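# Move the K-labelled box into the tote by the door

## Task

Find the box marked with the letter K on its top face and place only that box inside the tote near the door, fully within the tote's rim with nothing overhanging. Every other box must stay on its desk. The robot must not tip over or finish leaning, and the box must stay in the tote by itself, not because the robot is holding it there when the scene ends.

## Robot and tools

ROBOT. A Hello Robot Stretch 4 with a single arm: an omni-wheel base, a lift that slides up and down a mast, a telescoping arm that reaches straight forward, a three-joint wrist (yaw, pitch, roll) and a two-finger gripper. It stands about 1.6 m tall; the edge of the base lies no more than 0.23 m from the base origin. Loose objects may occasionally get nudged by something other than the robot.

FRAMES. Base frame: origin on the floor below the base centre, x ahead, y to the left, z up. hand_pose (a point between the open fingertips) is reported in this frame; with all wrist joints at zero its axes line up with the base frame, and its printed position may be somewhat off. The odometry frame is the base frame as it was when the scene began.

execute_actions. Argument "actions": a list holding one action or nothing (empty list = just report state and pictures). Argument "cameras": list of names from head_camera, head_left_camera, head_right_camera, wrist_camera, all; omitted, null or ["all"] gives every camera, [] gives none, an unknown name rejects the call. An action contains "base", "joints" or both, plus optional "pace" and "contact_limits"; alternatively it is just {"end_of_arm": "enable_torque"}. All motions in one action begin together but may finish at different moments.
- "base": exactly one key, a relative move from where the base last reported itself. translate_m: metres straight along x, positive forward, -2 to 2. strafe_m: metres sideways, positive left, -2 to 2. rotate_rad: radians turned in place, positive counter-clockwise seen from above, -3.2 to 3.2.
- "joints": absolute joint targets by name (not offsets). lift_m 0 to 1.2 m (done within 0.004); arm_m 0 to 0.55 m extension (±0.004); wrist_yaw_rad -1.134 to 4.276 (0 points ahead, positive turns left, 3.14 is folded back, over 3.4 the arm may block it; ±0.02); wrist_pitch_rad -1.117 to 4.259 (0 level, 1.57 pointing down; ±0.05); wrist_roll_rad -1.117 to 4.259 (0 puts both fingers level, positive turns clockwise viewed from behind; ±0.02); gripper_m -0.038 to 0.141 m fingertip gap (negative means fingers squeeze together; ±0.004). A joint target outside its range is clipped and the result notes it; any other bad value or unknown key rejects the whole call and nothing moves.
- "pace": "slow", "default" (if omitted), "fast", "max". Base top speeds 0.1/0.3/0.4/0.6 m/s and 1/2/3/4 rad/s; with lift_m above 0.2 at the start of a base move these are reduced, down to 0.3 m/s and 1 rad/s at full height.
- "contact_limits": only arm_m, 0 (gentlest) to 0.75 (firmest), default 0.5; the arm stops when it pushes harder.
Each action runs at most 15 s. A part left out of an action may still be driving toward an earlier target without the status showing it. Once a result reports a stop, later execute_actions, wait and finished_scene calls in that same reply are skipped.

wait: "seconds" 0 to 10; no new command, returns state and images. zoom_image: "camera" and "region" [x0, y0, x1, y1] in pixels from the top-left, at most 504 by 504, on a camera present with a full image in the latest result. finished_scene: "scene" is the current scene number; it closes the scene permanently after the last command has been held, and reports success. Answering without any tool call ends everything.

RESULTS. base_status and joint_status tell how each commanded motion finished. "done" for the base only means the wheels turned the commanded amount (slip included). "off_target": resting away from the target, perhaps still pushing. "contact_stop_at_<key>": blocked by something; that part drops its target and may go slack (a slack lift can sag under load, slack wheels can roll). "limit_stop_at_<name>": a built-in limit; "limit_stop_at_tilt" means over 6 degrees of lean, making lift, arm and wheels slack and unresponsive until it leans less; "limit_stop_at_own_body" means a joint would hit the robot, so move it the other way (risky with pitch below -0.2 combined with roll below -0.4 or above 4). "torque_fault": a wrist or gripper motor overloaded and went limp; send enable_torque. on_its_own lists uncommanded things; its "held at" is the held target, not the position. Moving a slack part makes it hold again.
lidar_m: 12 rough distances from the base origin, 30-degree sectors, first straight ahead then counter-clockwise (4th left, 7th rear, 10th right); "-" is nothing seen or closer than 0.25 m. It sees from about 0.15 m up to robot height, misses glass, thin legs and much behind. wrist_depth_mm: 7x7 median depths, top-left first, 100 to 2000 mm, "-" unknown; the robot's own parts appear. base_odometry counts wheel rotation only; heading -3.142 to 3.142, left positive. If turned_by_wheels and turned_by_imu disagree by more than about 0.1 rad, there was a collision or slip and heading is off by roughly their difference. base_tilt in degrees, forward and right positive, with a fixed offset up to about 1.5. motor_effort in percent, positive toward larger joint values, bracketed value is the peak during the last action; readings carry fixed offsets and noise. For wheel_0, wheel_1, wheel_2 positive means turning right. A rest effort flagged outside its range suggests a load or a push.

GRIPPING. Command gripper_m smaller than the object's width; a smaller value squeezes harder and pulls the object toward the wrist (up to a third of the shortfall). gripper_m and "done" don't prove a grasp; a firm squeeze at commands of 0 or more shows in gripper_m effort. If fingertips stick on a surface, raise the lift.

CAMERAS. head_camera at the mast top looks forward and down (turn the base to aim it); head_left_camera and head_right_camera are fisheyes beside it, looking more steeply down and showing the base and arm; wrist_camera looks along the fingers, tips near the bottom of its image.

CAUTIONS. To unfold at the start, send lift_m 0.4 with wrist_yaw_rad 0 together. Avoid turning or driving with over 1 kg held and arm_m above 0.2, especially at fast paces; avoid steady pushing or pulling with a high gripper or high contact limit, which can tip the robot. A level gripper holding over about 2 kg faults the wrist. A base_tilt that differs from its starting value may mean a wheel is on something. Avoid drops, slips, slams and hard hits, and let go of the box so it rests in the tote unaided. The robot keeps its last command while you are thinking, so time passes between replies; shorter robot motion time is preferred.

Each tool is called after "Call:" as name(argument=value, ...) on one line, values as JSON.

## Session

Call:
execute_actions(actions=[])

Scene clock: 0.00 s.
base_odometry: x=+0.000 y=+0.000 heading=+0.000 (m, m, rad; odometry frame)
turned_by_wheels: +0.000 (rad since the last result)
turned_by_imu: +0.000 (rad since the last result)
base_tilt: forward=-0.1 right=+0.6 (deg)
lidar_m: 0.90 0.81 0.81 0.78 0.67 0.68 0.84 0.87 0.90 1.08 1.71 1.44
base_status: not commanded
joint_positions: lift_m=+0.222 arm_m=+0.001 wrist_yaw_rad=+3.170 wrist_pitch_rad=+0.010 wrist_roll_rad=-0.008 gripper_m=+0.057
joint_status: not commanded
motor_effort: lift_m=+19 arm_m=+0 wrist_yaw_rad=+2 wrist_pitch_rad=-4 wrist_roll_rad=+3 gripper_m=-3 wheel_0=+0 wheel_1=+1 wheel_2=+0 (%)
hand_pose: x=-0.1192 y=+0.0791 z=+0.3968 quat_wxyz=(-0.014, -0.005, -0.004, +1.000) (m; base frame)
wrist_depth_mm: - 138 1118 1229 1078 1042 1138 / - 118 152 1336 1499 1464 1281 / - 119 153 1308 1537 1499 1255 / 108 138 204 1308 1499 1499 1281 / 219 946 1118 1336 1464 1499 1255 / 854 960 196 1308 193 1366 1255 / 854 917 1042 111 1025 931 1008
pictures: head_camera, head_left_camera, head_right_camera, wrist_camera
Images, in order (width x height): head_camera 420x560, head_left_camera 420x672, head_right_camera 420x672, wrist_camera 616x392.

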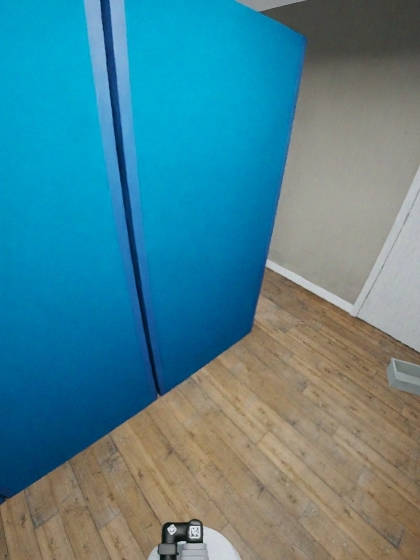

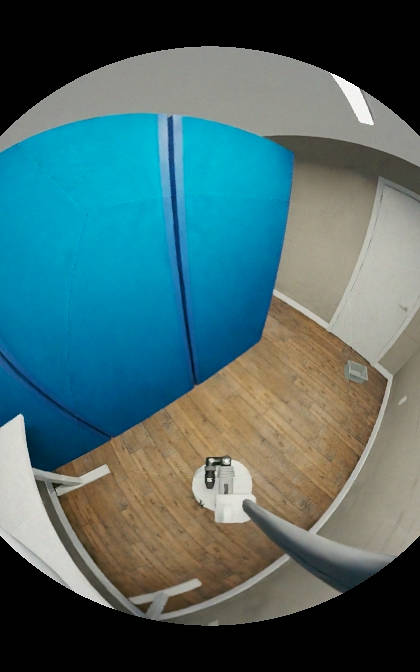

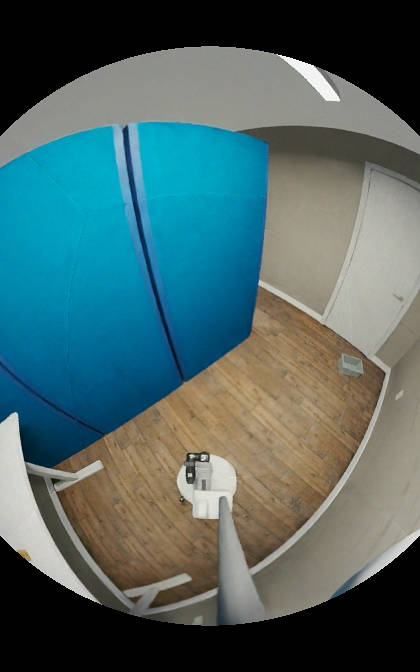

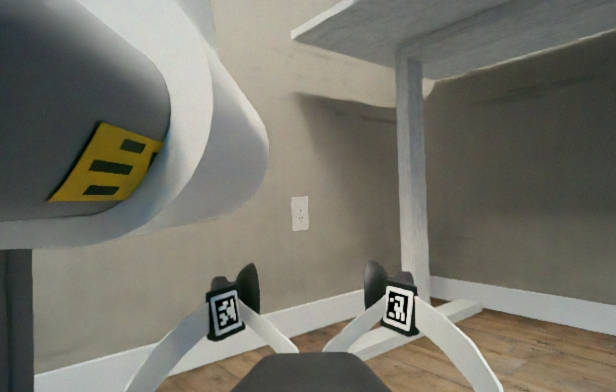

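Call:
execute_actions(actions=[{"base":{"rotate_rad":2.27},"joints":{"lift_m":0.2},"pace":"max"}], cameras=["head_camera"])

Scene clock: 6.00 s.
base_odometry: x=+0.000 y=+0.000 heading=+2.270 (m, m, rad; odometry frame)
turned_by_wheels: +2.270 (rad since the last result)
turned_by_imu: +2.310 (rad since the last result)
base_tilt: forward=-0.1 right=+0.6 (deg)
lidar_m: 0.66 0.70 0.93 0.88 0.92 1.26 1.74 1.18 0.84 0.81 0.85 0.72
base_status: done
joint_positions: lift_m=+0.200 arm_m=+0.001 wrist_yaw_rad=+3.170 wrist_pitch_rad=+0.010 wrist_roll_rad=-0.008 gripper_m=+0.057
joint_status: all done
motor_effort: lift_m=+17(17) arm_m=+0(0) wrist_yaw_rad=+3(2) wrist_pitch_rad=-5(5) wrist_roll_rad=+2(3) gripper_m=-2(3) wheel_0=-2(11) wheel_1=-1(11) wheel_2=-1(13) (%)
hand_pose: x=-0.1192 y=+0.0791 z=+0.3754 quat_wxyz=(-0.014, -0.005, -0.004, +1.000) (m; base frame)
wrist_depth_mm: - 138 - - - 1808 1229 / - 118 152 - - 1863 1229 / - 120 154 - - 1863 1229 / 108 138 204 - - 1863 1229 / 219 - - - - 1921 1255 / 1281 1576 196 1499 191 1430 1205 / 931 976 1008 111 976 891 960
pictures: head_camera
Images, in order (width x height): head_camera 420x560.

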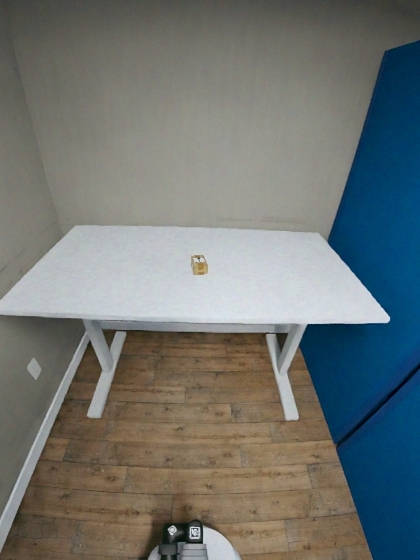

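Call:
zoom_image(camera="head_camera", region=[170, 240, 230, 290])

Region (170, 240, 230, 290) of head_camera's 420x560 image, scaled by 8.400, with more detail than that image has.

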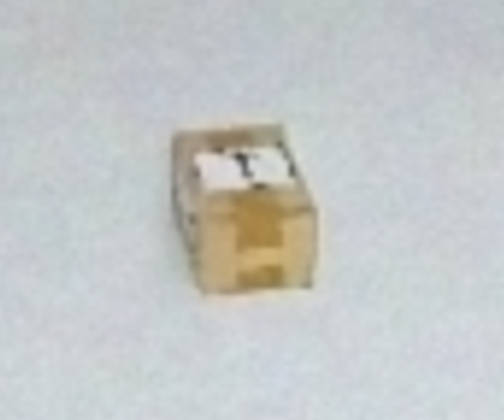

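Call:
execute_actions(actions=[{"base":{"rotate_rad":-2.74},"pace":"max"}], cameras=["head_camera"])

Scene clock: 21.63 s.
base_odometry: x=+0.000 y=+0.000 heading=-0.470 (m, m, rad; odometry frame)
turned_by_wheels: -2.740 (rad since the last result)
turned_by_imu: -2.792 (rad since the last result)
base_tilt: forward=-0.1 right=+0.6 (deg)
lidar_m: 1.37 0.88 0.80 0.82 0.76 0.69 0.67 0.88 0.89 0.89 1.12 1.72
base_status: done
joint_positions: lift_m=+0.200 arm_m=+0.001 wrist_yaw_rad=+3.170 wrist_pitch_rad=+0.010 wrist_roll_rad=-0.008 gripper_m=+0.057
joint_status: not commanded
motor_effort: lift_m=+17(17) arm_m=+0(0) wrist_yaw_rad=+2(2) wrist_pitch_rad=-5(6) wrist_roll_rad=+3(2) gripper_m=-2(0) wheel_0=+2(11) wheel_1=+1(15) wheel_2=+1(11) (%)
hand_pose: x=-0.1192 y=+0.0791 z=+0.3754 quat_wxyz=(-0.014, -0.005, -0.004, +1.000) (m; base frame)
wrist_depth_mm: - 138 976 1118 1060 1060 1205 / - 119 152 1618 1499 1397 1281 / - 120 154 1661 1537 1397 1281 / 108 138 204 1661 1537 1397 1308 / 219 1182 1499 1661 1499 1397 1281 / 991 1229 196 1464 192 1366 1255 / 931 976 1008 111 991 904 960
pictures: head_camera
Images, in order (width x height): head_camera 420x560.

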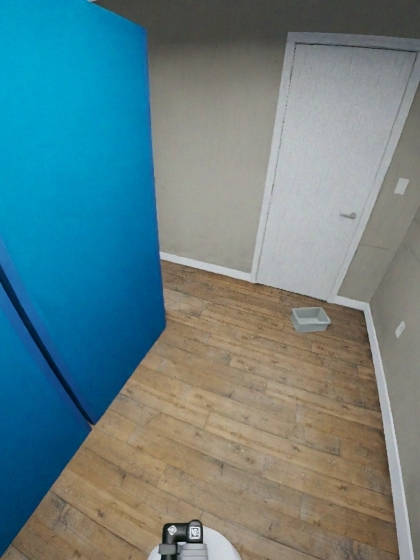

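Call:
execute_actions(actions=[{"base":{"rotate_rad":-0.07},"pace":"max"}], cameras=[])

Call:
execute_actions(actions=[{"base":{"translate_m":1.8},"pace":"max"}], cameras=[])

Call:
execute_actions(actions=[{"base":{"rotate_rad":1.27},"pace":"max"}], cameras=["head_camera","head_left_camera"])

Scene clock: 38.70 s.
base_odometry: x=+0.000 y=+0.000 heading=-0.540 (m, m, rad; odometry frame)
turned_by_wheels: -0.070 (rad since the last result)
turned_by_imu: -0.072 (rad since the last result)
base_tilt: forward=-0.1 right=+0.6 (deg)
lidar_m: 1.50 0.91 0.81 0.80 0.78 0.66 0.68 0.87 0.88 0.88 1.07 1.70
base_status: done
joint_positions: lift_m=+0.200 arm_m=+0.001 wrist_yaw_rad=+3.170 wrist_pitch_rad=+0.010 wrist_roll_rad=-0.008 gripper_m=+0.057
joint_status: not commanded
motor_effort: lift_m=+17(17) arm_m=+0(0) wrist_yaw_rad=+0(0) wrist_pitch_rad=-6(5) wrist_roll_rad=+3(3) gripper_m=-2(1) wheel_0=+1(8) wheel_1=-1(8) wheel_2=-1(9) (%)
hand_pose: x=-0.1192 y=+0.0791 z=+0.3754 quat_wxyz=(-0.014, -0.005, -0.004, +1.000) (m; base frame)
wrist_depth_mm: - 138 976 1098 1060 1078 1205 / - 118 152 1576 1499 1397 1308 / - 120 153 1618 1537 1397 1308 / 108 138 204 1618 1537 1397 1336 / 219 1255 1618 1661 1499 1397 1336 / 1025 1281 195 1499 192 1366 1308 / 931 976 1008 111 976 878 976
pictures: none
No camera images: the call's "cameras" was empty. Leave "cameras" out to get every camera's image.

Scene clock: 43.27 s.
base_odometry: x=+1.544 y=-0.925 heading=-0.540 (m, m, rad; odometry frame)
turned_by_wheels: +0.000 (rad since the last result)
turned_by_imu: +0.003 (rad since the last result)
base_tilt: forward=-0.1 right=+0.6 (deg)
lidar_m: 0.55 0.65 1.30 0.73 0.46 0.59 2.68 1.64 0.77 0.74 0.59 0.53
base_status: done
joint_positions: lift_m=+0.200 arm_m=+0.001 wrist_yaw_rad=+3.170 wrist_pitch_rad=+0.010 wrist_roll_rad=-0.008 gripper_m=+0.057
joint_status: not commanded
motor_effort: lift_m=+17(17) arm_m=+0(0) wrist_yaw_rad=+0(0) wrist_pitch_rad=-5(5) wrist_roll_rad=+2(3) gripper_m=-3(4) wheel_0=+1(9) wheel_1=+0(9) wheel_2=+2(16) (%)
hand_pose: x=-0.1192 y=+0.0791 z=+0.3754 quat_wxyz=(-0.014, -0.005, -0.004, +1.000) (m; base frame)
wrist_depth_mm: - 138 - - - 1499 504 / - 118 152 - - 1537 508 / - 119 153 - - 1618 512 / 108 138 204 - - 1708 521 / 220 1983 - - - 1808 530 / 1336 1576 195 1499 192 1308 544 / 931 976 1008 111 976 891 554
pictures: none
No camera images: the call's "cameras" was empty. Leave "cameras" out to get every camera's image.

Scene clock: 44.67 s.
base_odometry: x=+1.544 y=-0.925 heading=+0.730 (m, m, rad; odometry frame)
turned_by_wheels: +1.270 (rad since the last result)
turned_by_imu: +1.293 (rad since the last result)
base_tilt: forward=-0.1 right=+0.6 (deg)
lidar_m: 2.45 0.54 0.47 1.15 2.03 1.49 0.72 0.73 0.56 0.53 0.57 0.83
base_status: done
joint_positions: lift_m=+0.200 arm_m=+0.001 wrist_yaw_rad=+3.170 wrist_pitch_rad=+0.010 wrist_roll_rad=-0.008 gripper_m=+0.057
joint_status: not commanded
motor_effort: lift_m=+17(17) arm_m=+0(0) wrist_yaw_rad=-1(2) wrist_pitch_rad=-5(4) wrist_roll_rad=+2(3) gripper_m=-4(4) wheel_0=+0(10) wheel_1=+2(12) wheel_2=+1(10) (%)
hand_pose: x=-0.1192 y=+0.0791 z=+0.3754 quat_wxyz=(-0.014, -0.005, -0.004, +1.000) (m; base frame)
wrist_depth_mm: - 138 1576 1537 1499 1537 1499 / - 118 152 1537 1499 1499 1499 / - 120 153 1576 1537 1537 1499 / 108 138 204 1537 1537 1499 1499 / 219 1160 1537 1576 1576 1537 1499 / 842 1205 195 1499 192 1430 1397 / 854 976 891 111 976 878 946
pictures: head_camera, head_left_camera
Images, in order (width x height): head_camera 420x560, head_left_camera 420x672.

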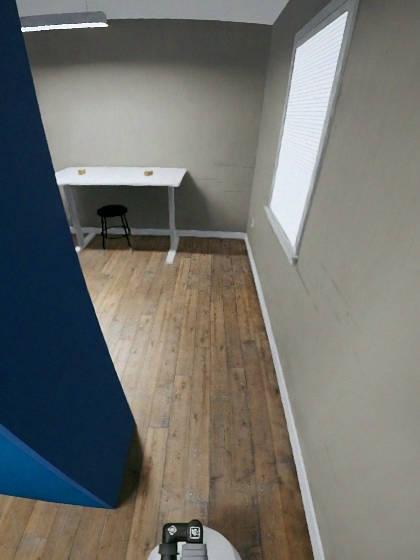

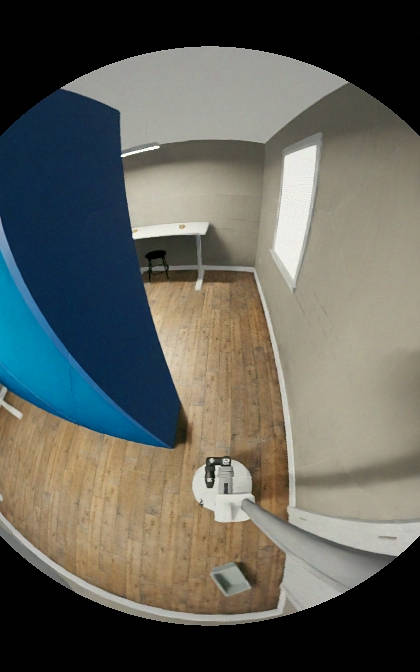

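Call:
execute_actions(actions=[{"base":{"translate_m":2.0},"pace":"max"}], cameras=["head_camera","head_left_camera"])

Scene clock: 58.53 s.
base_odometry: x=+3.034 y=+0.409 heading=+0.731 (m, m, rad; odometry frame)
turned_by_wheels: +0.000 (rad since the last result)
turned_by_imu: +0.002 (rad since the last result)
base_tilt: forward=-0.1 right=+0.6 (deg)
lidar_m: 0.83 0.52 0.71 2.29 1.75 1.32 1.50 0.82 0.59 0.57 0.61 0.91
base_status: done
joint_positions: lift_m=+0.200 arm_m=+0.001 wrist_yaw_rad=+3.170 wrist_pitch_rad=+0.010 wrist_roll_rad=-0.008 gripper_m=+0.057
joint_status: not commanded
motor_effort: lift_m=+18(18) arm_m=+0(0) wrist_yaw_rad=+0(2) wrist_pitch_rad=-5(5) wrist_roll_rad=+3(2) gripper_m=-1(4) wheel_0=+0(10) wheel_1=+0(10) wheel_2=+1(16) (%)
hand_pose: x=-0.1192 y=+0.0791 z=+0.3753 quat_wxyz=(-0.014, -0.005, -0.004, +1.000) (m; base frame)
wrist_depth_mm: - 138 - - 1808 1756 1464 / - 118 152 - 1756 1808 1708 / - 119 153 - 1808 1756 1708 / 108 138 204 - 1756 1756 1756 / 219 1281 - - 1808 1756 1708 / 960 1281 195 1499 192 1336 1308 / 931 960 1025 111 976 891 960
pictures: head_camera, head_left_camera
Images, in order (width x height): head_camera 420x560, head_left_camera 420x672.

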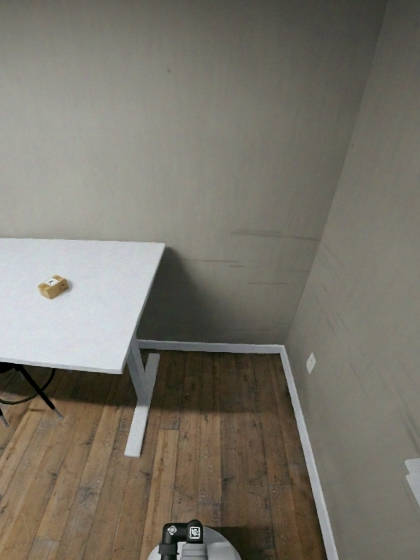

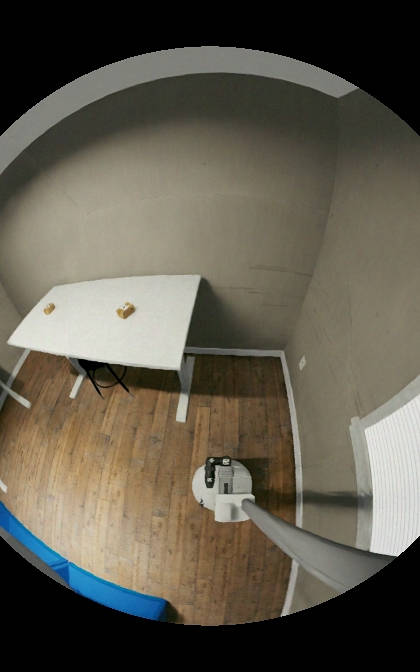

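Call:
zoom_image(camera="head_camera", region=[25, 262, 85, 312])

Call:
execute_actions(actions=[{"base":{"strafe_m":0.95},"pace":"max"}], cameras=["head_camera","head_left_camera"])

Region (25, 262, 85, 312) of head_camera's 420x560 image, scaled by 8.400, with more detail than that image has.

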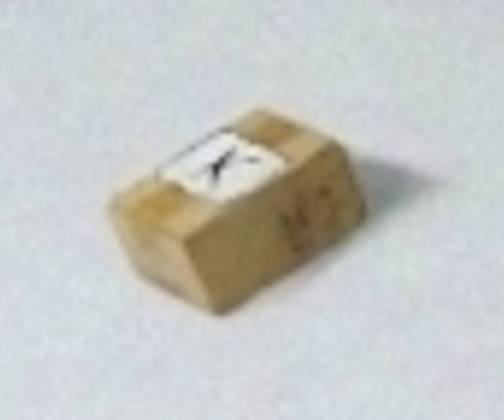

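Scene clock: 65.40 s.
base_odometry: x=+2.400 y=+1.117 heading=+0.731 (m, m, rad; odometry frame)
turned_by_wheels: +0.000 (rad since the last result)
turned_by_imu: -0.004 (rad since the last result)
base_tilt: forward=+0.0 right=+0.6 (deg)
lidar_m: 0.49 0.53 0.74 1.33 1.43 1.29 1.23 1.28 1.60 1.52 0.71 0.50
base_status: done
joint_positions: lift_m=+0.200 arm_m=+0.001 wrist_yaw_rad=+3.170 wrist_pitch_rad=+0.010 wrist_roll_rad=-0.008 gripper_m=+0.057
joint_status: not commanded
motor_effort: lift_m=+17(17) arm_m=+0(0) wrist_yaw_rad=+1(3) wrist_pitch_rad=-5(7) wrist_roll_rad=+2(3) gripper_m=-2(4) wheel_0=+2(17) wheel_1=+0(18) wheel_2=+0(0) (%)
hand_pose: x=-0.1192 y=+0.0791 z=+0.3753 quat_wxyz=(-0.014, -0.005, -0.004, +1.000) (m; base frame)
wrist_depth_mm: - 138 1366 1808 1397 1464 1464 / - 118 152 1756 1537 1756 1661 / - 119 153 1808 1756 1756 1708 / 108 138 204 1756 1397 1708 1756 / 219 1537 1808 1756 1618 1708 1661 / 1336 1430 196 1336 192 1308 1281 / 946 976 1008 111 976 891 960
pictures: head_camera, head_left_camera
Images, in order (width x height): head_camera 420x560, head_left_camera 420x672.

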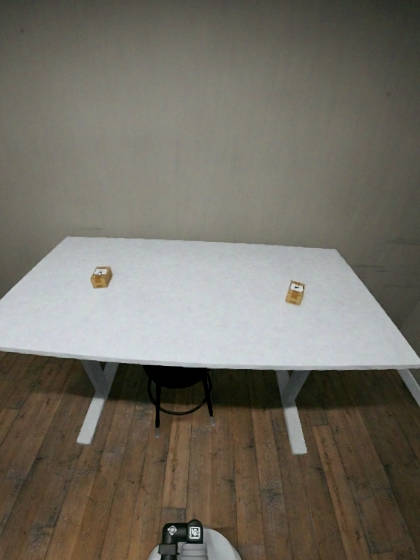

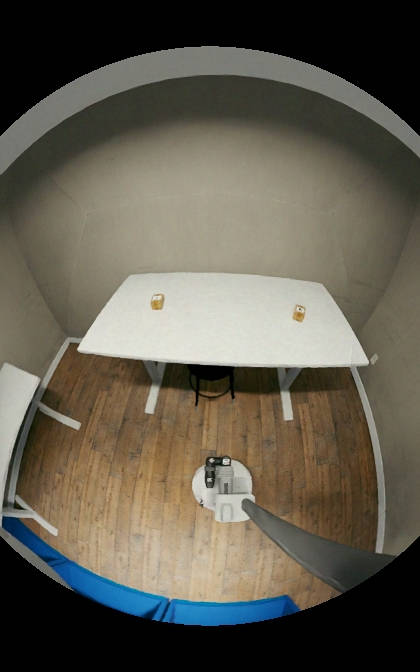

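Call:
zoom_image(camera="head_camera", region=[265, 268, 325, 318])

Call:
zoom_image(camera="head_camera", region=[72, 252, 132, 302])

Region (265, 268, 325, 318) of head_camera's 420x560 image, scaled by 8.400, with more detail than that image has.

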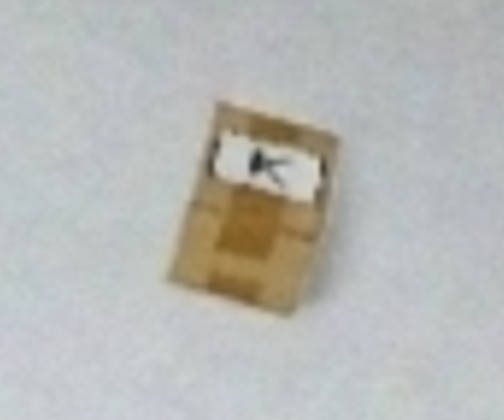

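Region (72, 252, 132, 302) of head_camera's 420x560 image, scaled by 8.400, with more detail than that image has.

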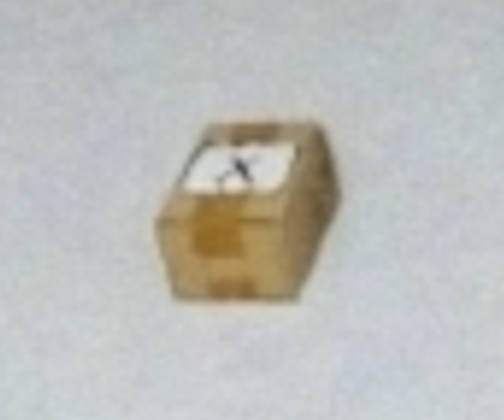

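Call:
execute_actions(actions=[{"base":{"rotate_rad":-0.347},"joints":{"lift_m":1.17,"wrist_yaw_rad":0,"wrist_pitch_rad":0.5,"gripper_m":0.11},"pace":"max"}])

Scene clock: 88.93 s.
base_odometry: x=+2.400 y=+1.117 heading=+0.384 (m, m, rad; odometry frame)
turned_by_wheels: -0.347 (rad since the last result)
turned_by_imu: -0.355 (rad since the last result)
base_tilt: forward=-0.1 right=+0.6 (deg)
lidar_m: 0.50 0.51 0.58 1.33 1.35 1.50 1.24 1.23 1.91 1.54 1.52 0.60
base_status: done
joint_positions: lift_m=+1.170 arm_m=+0.001 wrist_yaw_rad=+0.000 wrist_pitch_rad=+0.502 wrist_roll_rad=-0.008 gripper_m=+0.110
joint_status: all done
motor_effort: lift_m=+21(26) arm_m=+0(0) wrist_yaw_rad=+2(6) wrist_pitch_rad=-5(4) wrist_roll_rad=+3(3) gripper_m=-2(2) wheel_0=+1(10) wheel_1=-1(9) wheel_2=+0(9) (%)
hand_pose: x=+0.4246 y=-0.0874 z=+1.2093 quat_wxyz=(+0.969, -0.004, +0.248, +0.001) (m; base frame)
wrist_depth_mm: 891 946 991 1078 1138 1255 1336 / 931 991 1060 1138 1229 1336 1397 / 976 1042 1118 1160 1281 1430 1464 / 917 891 878 866 854 1537 1537 / 715 707 691 683 676 668 1499 / 591 564 213 569 525 554 1499 / 500 477 488 111 1281 1499 1537
pictures: head_camera, head_left_camera, head_right_camera, wrist_camera
Images, in order (width x height): head_camera 420x560, head_left_camera 420x672, head_right_camera 420x672, wrist_camera 616x392.

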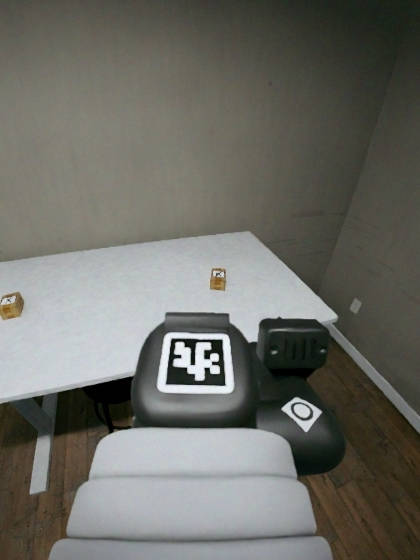

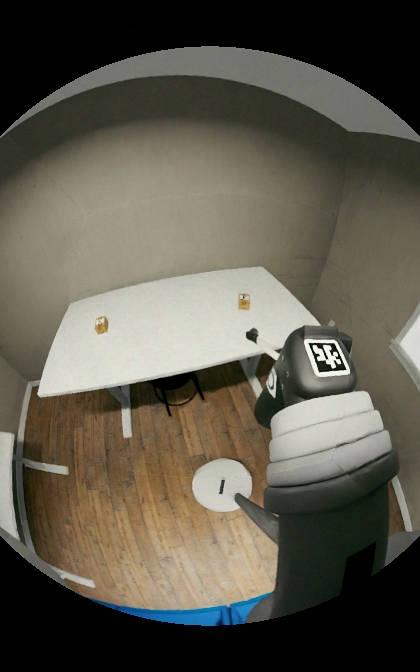

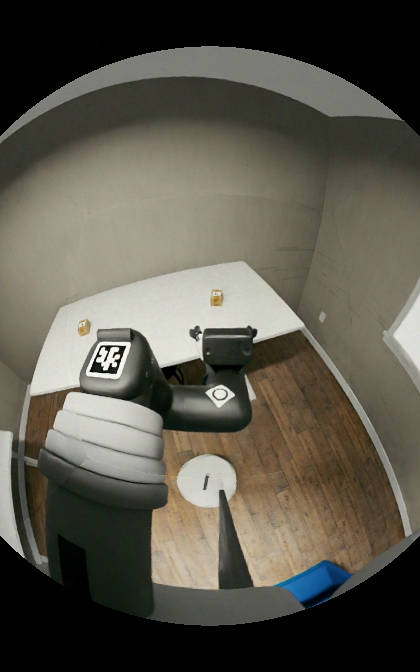

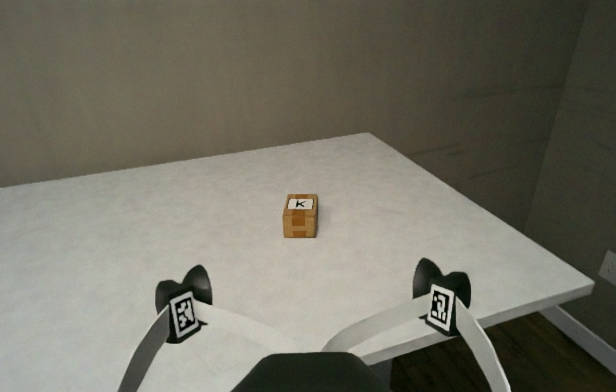

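Call:
execute_actions(actions=[{"base":{"translate_m":0.21},"joints":{"lift_m":1.18,"wrist_pitch_rad":1.57,"arm_m":0.51},"pace":"max"}], cameras=["wrist_camera"])

Scene clock: 98.70 s.
base_odometry: x=+2.594 y=+1.196 heading=+0.384 (m, m, rad; odometry frame)
turned_by_wheels: +0.000 (rad since the last result)
turned_by_imu: -0.001 (rad since the last result)
base_tilt: forward=-0.1 right=+0.6 (deg)
lidar_m: 0.28 0.28 0.35 0.63 1.40 1.63 1.46 1.45 1.81 1.47 0.71 0.35
base_status: done
joint_positions: lift_m=+1.180 arm_m=+0.509 wrist_yaw_rad=+0.000 wrist_pitch_rad=+1.570 wrist_roll_rad=-0.008 gripper_m=+0.110
joint_status: all done
motor_effort: lift_m=+22(24) arm_m=+8(12) wrist_yaw_rad=-1(1) wrist_pitch_rad=+2(3) wrist_roll_rad=+3(3) gripper_m=+0(0) wheel_0=+2(8) wheel_1=+2(7) wheel_2=+0(11) (%)
hand_pose: x=+0.6797 y=-0.0874 z=+1.0696 quat_wxyz=(+0.707, -0.003, +0.707, +0.003) (m; base frame)
wrist_depth_mm: 345 345 343 343 342 342 340 / 345 345 343 342 342 340 338 / 345 343 343 342 340 340 338 / 345 343 342 342 342 340 340 / 345 343 343 291 342 340 338 / 343 343 213 293 340 340 338 / 343 343 342 111 340 340 338
pictures: wrist_camera
Images, in order (width x height): wrist_camera 616x392.

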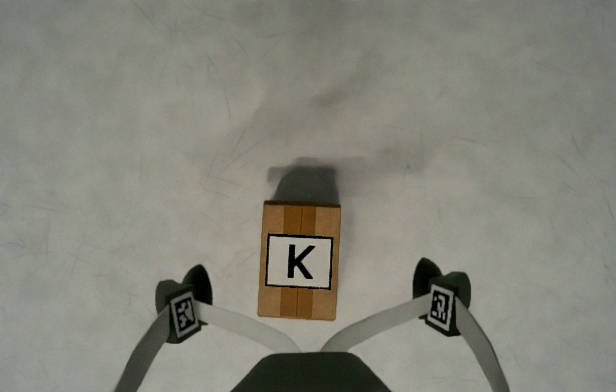

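Call:
execute_actions(actions=[{"base":{"strafe_m":0.009},"joints":{"lift_m":1.082,"wrist_roll_rad":0.08,"gripper_m":0.095},"pace":"fast"}], cameras=["wrist_camera"])

Call:
execute_actions(actions=[{"joints":{"gripper_m":0.015}}], cameras=["head_camera","wrist_camera"])

Scene clock: 105.97 s.
base_odometry: x=+2.591 y=+1.204 heading=+0.384 (m, m, rad; odometry frame)
turned_by_wheels: +0.000 (rad since the last result)
turned_by_imu: -0.001 (rad since the last result)
base_tilt: forward=-0.1 right=+0.6 (deg)
lidar_m: 0.28 0.28 0.34 0.59 1.39 1.61 1.46 1.47 1.81 1.47 0.69 0.37
base_status: done
joint_positions: lift_m=+1.082 arm_m=+0.509 wrist_yaw_rad=+0.000 wrist_pitch_rad=+1.570 wrist_roll_rad=+0.079 gripper_m=+0.095
joint_status: all done
motor_effort: lift_m=+16(20) arm_m=+8(8) wrist_yaw_rad=+2(2) wrist_pitch_rad=+0(1) wrist_roll_rad=+4(8) gripper_m=-3(0) wheel_0=-2(9) wheel_1=+2(8) wheel_2=+0(2) (%)
hand_pose: x=+0.6797 y=-0.0874 z=+0.9720 quat_wxyz=(+0.707, +0.028, +0.706, -0.028) (m; base frame)
wrist_depth_mm: 248 247 246 245 244 244 243 / 248 247 246 245 245 244 243 / 248 247 247 245 245 243 243 / 247 246 246 245 244 243 243 / 248 246 245 195 244 243 242 / 247 246 196 195 195 243 242 / 248 246 245 111 244 242 242
pictures: wrist_camera
Images, in order (width x height): wrist_camera 616x392.

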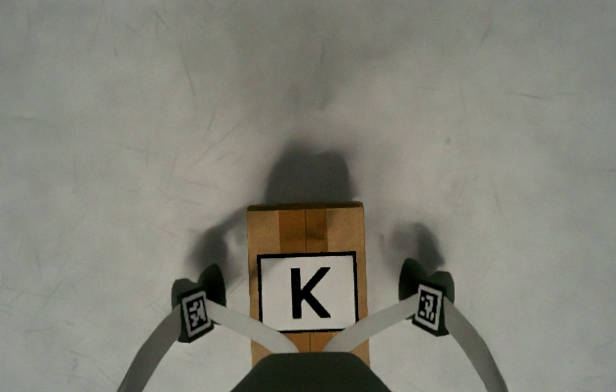

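Scene clock: 107.57 s.
base_odometry: x=+2.591 y=+1.204 heading=+0.384 (m, m, rad; odometry frame)
turned_by_wheels: +0.000 (rad since the last result)
turned_by_imu: +0.000 (rad since the last result)
base_tilt: forward=-0.1 right=+0.6 (deg)
lidar_m: 0.29 0.30 0.34 0.57 1.40 1.60 1.44 1.46 1.82 1.46 0.68 0.37
base_status: not commanded
joint_positions: lift_m=+1.082 arm_m=+0.509 wrist_yaw_rad=+0.000 wrist_pitch_rad=+1.570 wrist_roll_rad=+0.079 gripper_m=+0.015
joint_status: all done
motor_effort: lift_m=+15(16) arm_m=+9(9) wrist_yaw_rad=+1(1) wrist_pitch_rad=+0(1) wrist_roll_rad=+5(4) gripper_m=-20(19) wheel_0=-1(3) wheel_1=+2(2) wheel_2=+0(0) (%)
hand_pose: x=+0.6797 y=-0.0874 z=+0.9720 quat_wxyz=(+0.707, +0.028, +0.706, -0.028) (m; base frame)
wrist_depth_mm: 248 248 246 245 244 244 243 / 248 247 246 245 244 243 243 / 247 247 246 245 244 243 242 / 248 246 245 245 243 243 243 / 247 246 246 182 244 242 242 / 247 247 185 181 181 243 242 / 247 245 245 111 243 242 241
pictures: head_camera, wrist_camera
Images, in order (width x height): head_camera 420x560, wrist_camera 616x392.

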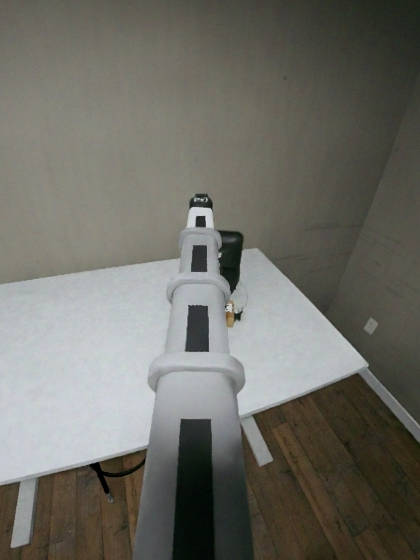

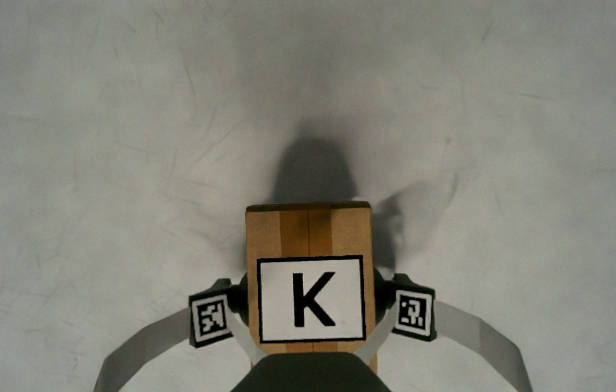

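Call:
execute_actions(actions=[{"base":{"rotate_rad":-2.125},"joints":{"lift_m":1.11,"arm_m":0.05},"pace":"fast"}], cameras=["head_camera","wrist_camera"])

Scene clock: 121.20 s.
base_odometry: x=+2.591 y=+1.204 heading=-1.740 (m, m, rad; odometry frame)
turned_by_wheels: -2.124 (rad since the last result)
turned_by_imu: -2.165 (rad since the last result)
base_tilt: forward=-0.1 right=+0.6 (deg)
lidar_m: 1.88 1.47 1.45 0.36 0.30 0.30 0.33 0.68 1.41 1.60 1.45 1.43
base_status: done
joint_positions: lift_m=+1.110 arm_m=+0.052 wrist_yaw_rad=+0.000 wrist_pitch_rad=+1.570 wrist_roll_rad=+0.080 gripper_m=+0.015
joint_status: all done
motor_effort: lift_m=+21(27) arm_m=-9(8) wrist_yaw_rad=+0(1) wrist_pitch_rad=+1(1) wrist_roll_rad=+4(5) gripper_m=-19(20) wheel_0=+4(6) wheel_1=+2(8) wheel_2=+2(9) (%)
hand_pose: x=+0.2226 y=-0.0874 z=+0.9996 quat_wxyz=(+0.707, +0.028, +0.706, -0.028) (m; base frame)
wrist_depth_mm: 1205 1205 1205 1229 1205 1205 1205 / 1229 1205 1205 1205 1205 1205 1205 / 1205 1205 1205 1205 1205 1182 1205 / 1229 1205 1205 1205 1205 1205 1205 / 1229 1205 1205 181 1182 1182 1205 / 1229 1205 185 181 181 1182 1205 / 1205 1205 1205 111 1205 1182 1182
pictures: head_camera, wrist_camera
Images, in order (width x height): head_camera 420x560, wrist_camera 616x392.

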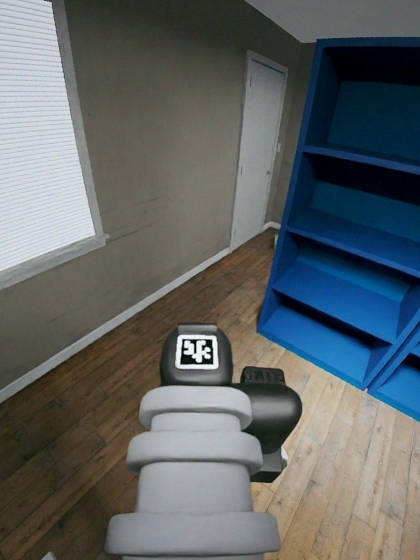

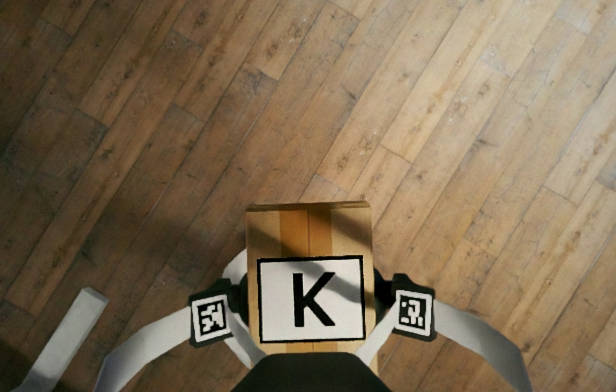

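Call:
execute_actions(actions=[{"base":{"translate_m":1.68},"joints":{"lift_m":0.42},"pace":"max"}], cameras=[])

Call:
execute_actions(actions=[{"base":{"rotate_rad":-0.6},"pace":"fast"}], cameras=["head_camera","wrist_camera"])

Scene clock: 134.47 s.
base_odometry: x=+2.308 y=-0.452 heading=-1.740 (m, m, rad; odometry frame)
turned_by_wheels: +0.000 (rad since the last result)
turned_by_imu: +0.000 (rad since the last result)
base_tilt: forward=-0.2 right=+0.6 (deg)
lidar_m: 0.54 0.43 0.43 0.48 0.70 1.67 2.13 2.55 0.52 0.57 2.35 1.09
base_status: done
joint_positions: lift_m=+0.420 arm_m=+0.051 wrist_yaw_rad=+0.000 wrist_pitch_rad=+1.570 wrist_roll_rad=+0.080 gripper_m=+0.015
joint_status: all done
motor_effort: lift_m=+17(19) arm_m=-8(9) wrist_yaw_rad=-1(1) wrist_pitch_rad=+2(0) wrist_roll_rad=+4(4) gripper_m=-20(18) wheel_0=+1(7) wheel_1=+3(7) wheel_2=+0(10) (%)
hand_pose: x=+0.2226 y=-0.0874 z=+0.3099 quat_wxyz=(+0.707, +0.028, +0.706, -0.028) (m; base frame)
wrist_depth_mm: 421 525 535 530 530 530 530 / 449 535 535 535 535 530 530 / 496 539 535 535 530 530 530 / 539 535 530 530 530 530 525 / 539 535 535 182 530 530 525 / 535 535 185 182 181 521 530 / 535 322 322 111 325 525 525
pictures: none
No camera images: the call's "cameras" was empty. Leave "cameras" out to get every camera's image.

Scene clock: 135.63 s.
base_odometry: x=+2.308 y=-0.452 heading=-2.340 (m, m, rad; odometry frame)
turned_by_wheels: -0.600 (rad since the last result)
turned_by_imu: -0.611 (rad since the last result)
base_tilt: forward=-0.1 right=+0.6 (deg)
lidar_m: 1.19 0.57 0.43 0.42 0.46 0.66 2.01 1.74 2.59 0.53 0.53 2.38
base_status: done
joint_positions: lift_m=+0.420 arm_m=+0.051 wrist_yaw_rad=+0.000 wrist_pitch_rad=+1.570 wrist_roll_rad=+0.080 gripper_m=+0.015
joint_status: not commanded
motor_effort: lift_m=+17(17) arm_m=-8(8) wrist_yaw_rad=+2(1) wrist_pitch_rad=+2(0) wrist_roll_rad=+4(3) gripper_m=-21(21) wheel_0=-1(10) wheel_1=+1(9) wheel_2=+0(10) (%)
hand_pose: x=+0.2226 y=-0.0874 z=+0.3099 quat_wxyz=(+0.707, +0.028, +0.706, -0.028) (m; base frame)
wrist_depth_mm: 539 539 535 535 530 525 525 / 539 539 535 535 535 530 530 / 539 539 535 530 530 530 530 / 539 539 535 530 530 530 525 / 535 535 530 181 530 525 530 / 539 535 185 181 181 530 525 / 535 320 320 111 327 530 525
pictures: head_camera, wrist_camera
Images, in order (width x height): head_camera 420x560, wrist_camera 616x392.

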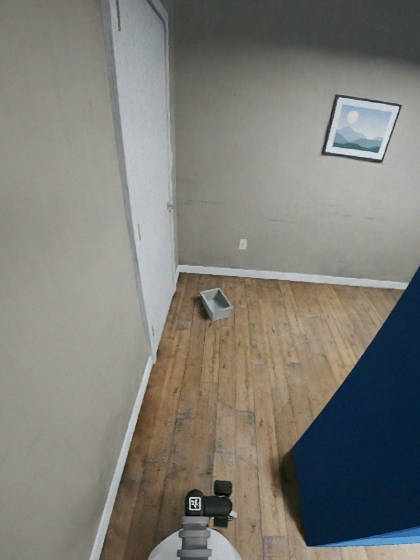

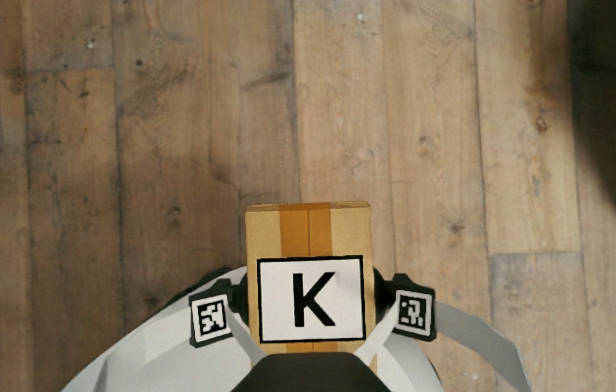

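Call:
execute_actions(actions=[{"base":{"translate_m":1.05},"joints":{"arm_m":0.45,"wrist_roll_rad":0.0},"pace":"max"}], cameras=["head_camera","wrist_camera"])

Scene clock: 144.77 s.
base_odometry: x=+1.578 y=-1.207 heading=-2.340 (m, m, rad; odometry frame)
turned_by_wheels: +0.000 (rad since the last result)
turned_by_imu: +0.000 (rad since the last result)
base_tilt: forward=-0.1 right=+0.6 (deg)
lidar_m: 0.60 0.43 0.31 0.33 0.36 0.54 1.89 0.79 0.75 2.54 1.67 0.62
base_status: done
joint_positions: lift_m=+0.420 arm_m=+0.449 wrist_yaw_rad=+0.000 wrist_pitch_rad=+1.570 wrist_roll_rad=+0.000 gripper_m=+0.015
joint_status: all done
motor_effort: lift_m=+17(17) arm_m=+8(12) wrist_yaw_rad=+0(4) wrist_pitch_rad=+1(0) wrist_roll_rad=+2(2) gripper_m=-19(20) wheel_0=+1(8) wheel_1=-1(9) wheel_2=+1(14) (%)
hand_pose: x=+0.6197 y=-0.0874 z=+0.3099 quat_wxyz=(+0.707, +0.000, +0.707, +0.000) (m; base frame)
wrist_depth_mm: 521 535 535 530 442 530 525 / 521 535 535 525 512 525 530 / 521 535 535 525 525 525 525 / 525 535 535 413 525 484 525 / 535 530 530 182 480 459 525 / 530 535 185 181 181 521 525 / 535 530 535 111 530 525 525
pictures: head_camera, wrist_camera
Images, in order (width x height): head_camera 420x560, wrist_camera 616x392.

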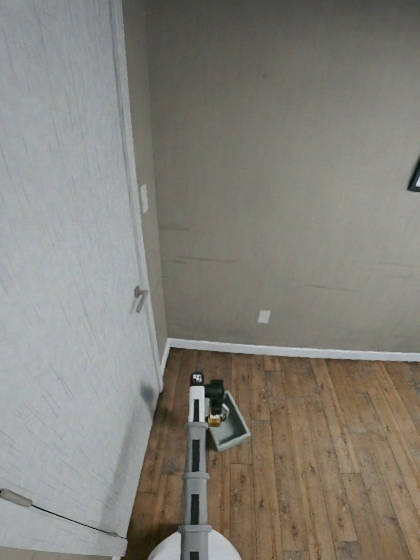

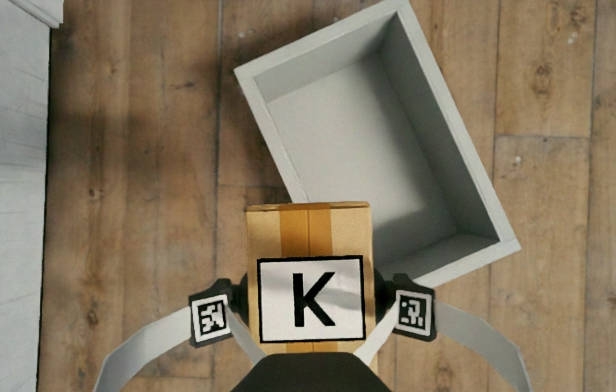

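Call:
execute_actions(actions=[{"base":{"strafe_m":-0.07},"joints":{"arm_m":0.545,"wrist_roll_rad":1.13,"lift_m":0.31},"pace":"fast"}], cameras=["wrist_camera"])

Scene clock: 151.13 s.
base_odometry: x=+1.527 y=-1.158 heading=-2.340 (m, m, rad; odometry frame)
turned_by_wheels: +0.000 (rad since the last result)
turned_by_imu: -0.001 (rad since the last result)
base_tilt: forward=-0.1 right=+0.6 (deg)
lidar_m: 0.60 0.51 0.38 0.38 0.42 0.66 3.48 0.69 0.70 2.56 1.65 0.61
base_status: done
joint_positions: lift_m=+0.310 arm_m=+0.543 wrist_yaw_rad=+0.000 wrist_pitch_rad=+1.570 wrist_roll_rad=+1.129 gripper_m=+0.015
joint_status: all done
motor_effort: lift_m=+17(17) arm_m=+8(9) wrist_yaw_rad=-1(1) wrist_pitch_rad=+3(0) wrist_roll_rad=+4(8) gripper_m=-21(18) wheel_0=-2(11) wheel_1=+1(12) wheel_2=+0(0) (%)
hand_pose: x=+0.7147 y=-0.0874 z=+0.2000 quat_wxyz=(+0.598, +0.378, +0.597, -0.378) (m; base frame)
wrist_depth_mm: 424 424 424 421 421 418 418 / 427 424 424 421 418 418 415 / 427 424 351 332 418 418 415 / 427 351 418 418 415 338 415 / 427 355 421 182 415 332 415 / 424 355 185 181 181 298 418 / 427 304 303 111 306 300 418
pictures: wrist_camera
Images, in order (width x height): wrist_camera 616x392.

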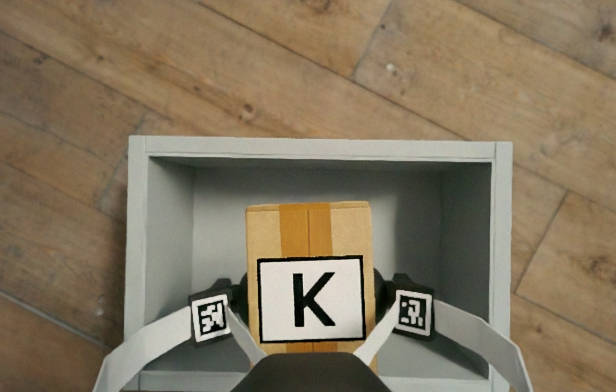

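Call:
execute_actions(actions=[{"joints":{"lift_m":0.138,"arm_m":0.537},"pace":"fast"}], cameras=["wrist_camera"])

Call:
execute_actions(actions=[{"joints":{"gripper_m":0.085}}], cameras=["wrist_camera"])

Call:
execute_actions(actions=[{"joints":{"lift_m":0.32},"pace":"max"}], cameras=["wrist_camera"])

Scene clock: 158.67 s.
base_odometry: x=+1.527 y=-1.158 heading=-2.340 (m, m, rad; odometry frame)
turned_by_wheels: +0.000 (rad since the last result)
turned_by_imu: -0.001 (rad since the last result)
base_tilt: forward=-0.1 right=+0.6 (deg)
lidar_m: 0.55 0.51 0.38 0.37 0.44 0.67 3.46 0.71 0.67 2.54 1.68 0.61
base_status: not commanded
joint_positions: lift_m=+0.138 arm_m=+0.539 wrist_yaw_rad=+0.000 wrist_pitch_rad=+1.570 wrist_roll_rad=+1.129 gripper_m=+0.015
joint_status: all done
motor_effort: lift_m=+16(16) arm_m=-8(10) wrist_yaw_rad=-2(1) wrist_pitch_rad=+0(2) wrist_roll_rad=+5(5) gripper_m=-19(20) wheel_0=-2(2) wheel_1=+1(1) wheel_2=+0(0) (%)
hand_pose: x=+0.7096 y=-0.0874 z=+0.0280 quat_wxyz=(+0.598, +0.379, +0.597, -0.378) (m; base frame)
wrist_depth_mm: 254 253 252 251 250 249 248 / 133 132 132 131 131 130 129 / 189 229 221 214 208 202 200 / 198 249 248 248 247 245 215 / 198 250 249 182 246 245 214 / 200 250 184 182 181 245 213 / 201 244 248 111 247 245 213
pictures: wrist_camera
Images, in order (width x height): wrist_camera 616x392.

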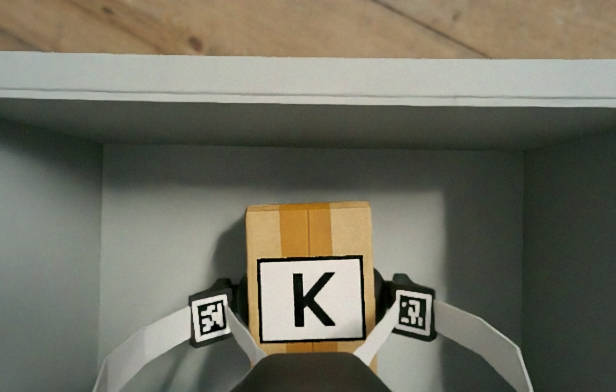

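Scene clock: 160.17 s.
base_odometry: x=+1.527 y=-1.158 heading=-2.340 (m, m, rad; odometry frame)
turned_by_wheels: +0.000 (rad since the last result)
turned_by_imu: +0.000 (rad since the last result)
base_tilt: forward=-0.1 right=+0.6 (deg)
lidar_m: 0.57 0.50 0.37 0.38 0.43 0.67 3.48 0.70 0.71 2.56 1.66 0.62
base_status: not commanded
joint_positions: lift_m=+0.138 arm_m=+0.539 wrist_yaw_rad=+0.000 wrist_pitch_rad=+1.570 wrist_roll_rad=+1.129 gripper_m=+0.085
joint_status: all done
motor_effort: lift_m=+16(17) arm_m=-9(8) wrist_yaw_rad=+0(2) wrist_pitch_rad=+1(1) wrist_roll_rad=+5(5) gripper_m=-1(20) wheel_0=-2(2) wheel_1=+1(1) wheel_2=+0(0) (%)
hand_pose: x=+0.7096 y=-0.0874 z=+0.0280 quat_wxyz=(+0.598, +0.379, +0.597, -0.378) (m; base frame)
wrist_depth_mm: 254 253 252 251 250 249 248 / 133 132 132 132 131 130 130 / 189 229 220 213 208 202 199 / 197 250 249 248 247 245 215 / 198 250 248 198 247 245 214 / 199 250 196 198 196 245 213 / 201 249 249 111 246 246 213
pictures: wrist_camera
Images, in order (width x height): wrist_camera 616x392.

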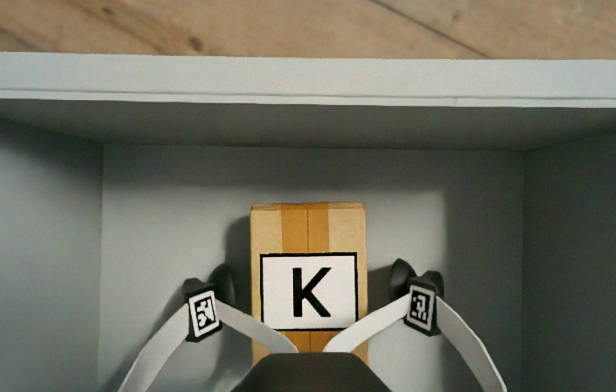

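Scene clock: 161.30 s.
base_odometry: x=+1.527 y=-1.158 heading=-2.340 (m, m, rad; odometry frame)
turned_by_wheels: +0.000 (rad since the last result)
turned_by_imu: +0.000 (rad since the last result)
base_tilt: forward=-0.1 right=+0.6 (deg)
lidar_m: 0.62 0.51 0.37 0.39 0.43 0.63 3.48 0.70 0.67 2.55 1.64 0.62
base_status: not commanded
joint_positions: lift_m=+0.320 arm_m=+0.539 wrist_yaw_rad=+0.000 wrist_pitch_rad=+1.570 wrist_roll_rad=+1.129 gripper_m=+0.085
joint_status: all done
motor_effort: lift_m=+22(22) arm_m=-8(8) wrist_yaw_rad=+0(1) wrist_pitch_rad=+1(2) wrist_roll_rad=+5(5) gripper_m=-2(2) wheel_0=-2(2) wheel_1=+1(1) wheel_2=+0(0) (%)
hand_pose: x=+0.7096 y=-0.0874 z=+0.2095 quat_wxyz=(+0.598, +0.379, +0.597, -0.378) (m; base frame)
wrist_depth_mm: 439 436 433 433 427 427 427 / 436 436 433 430 430 427 427 / 439 436 370 351 342 427 427 / 436 366 430 427 421 355 427 / 436 366 430 379 427 349 427 / 436 368 196 430 197 322 427 / 436 317 334 111 322 309 424
pictures: wrist_camera
Images, in order (width x height): wrist_camera 616x392.

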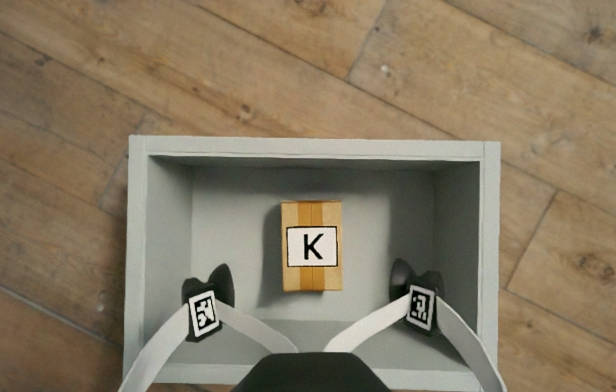

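Call:
finished_scene(scene=2)

The scene is finished: the task was done.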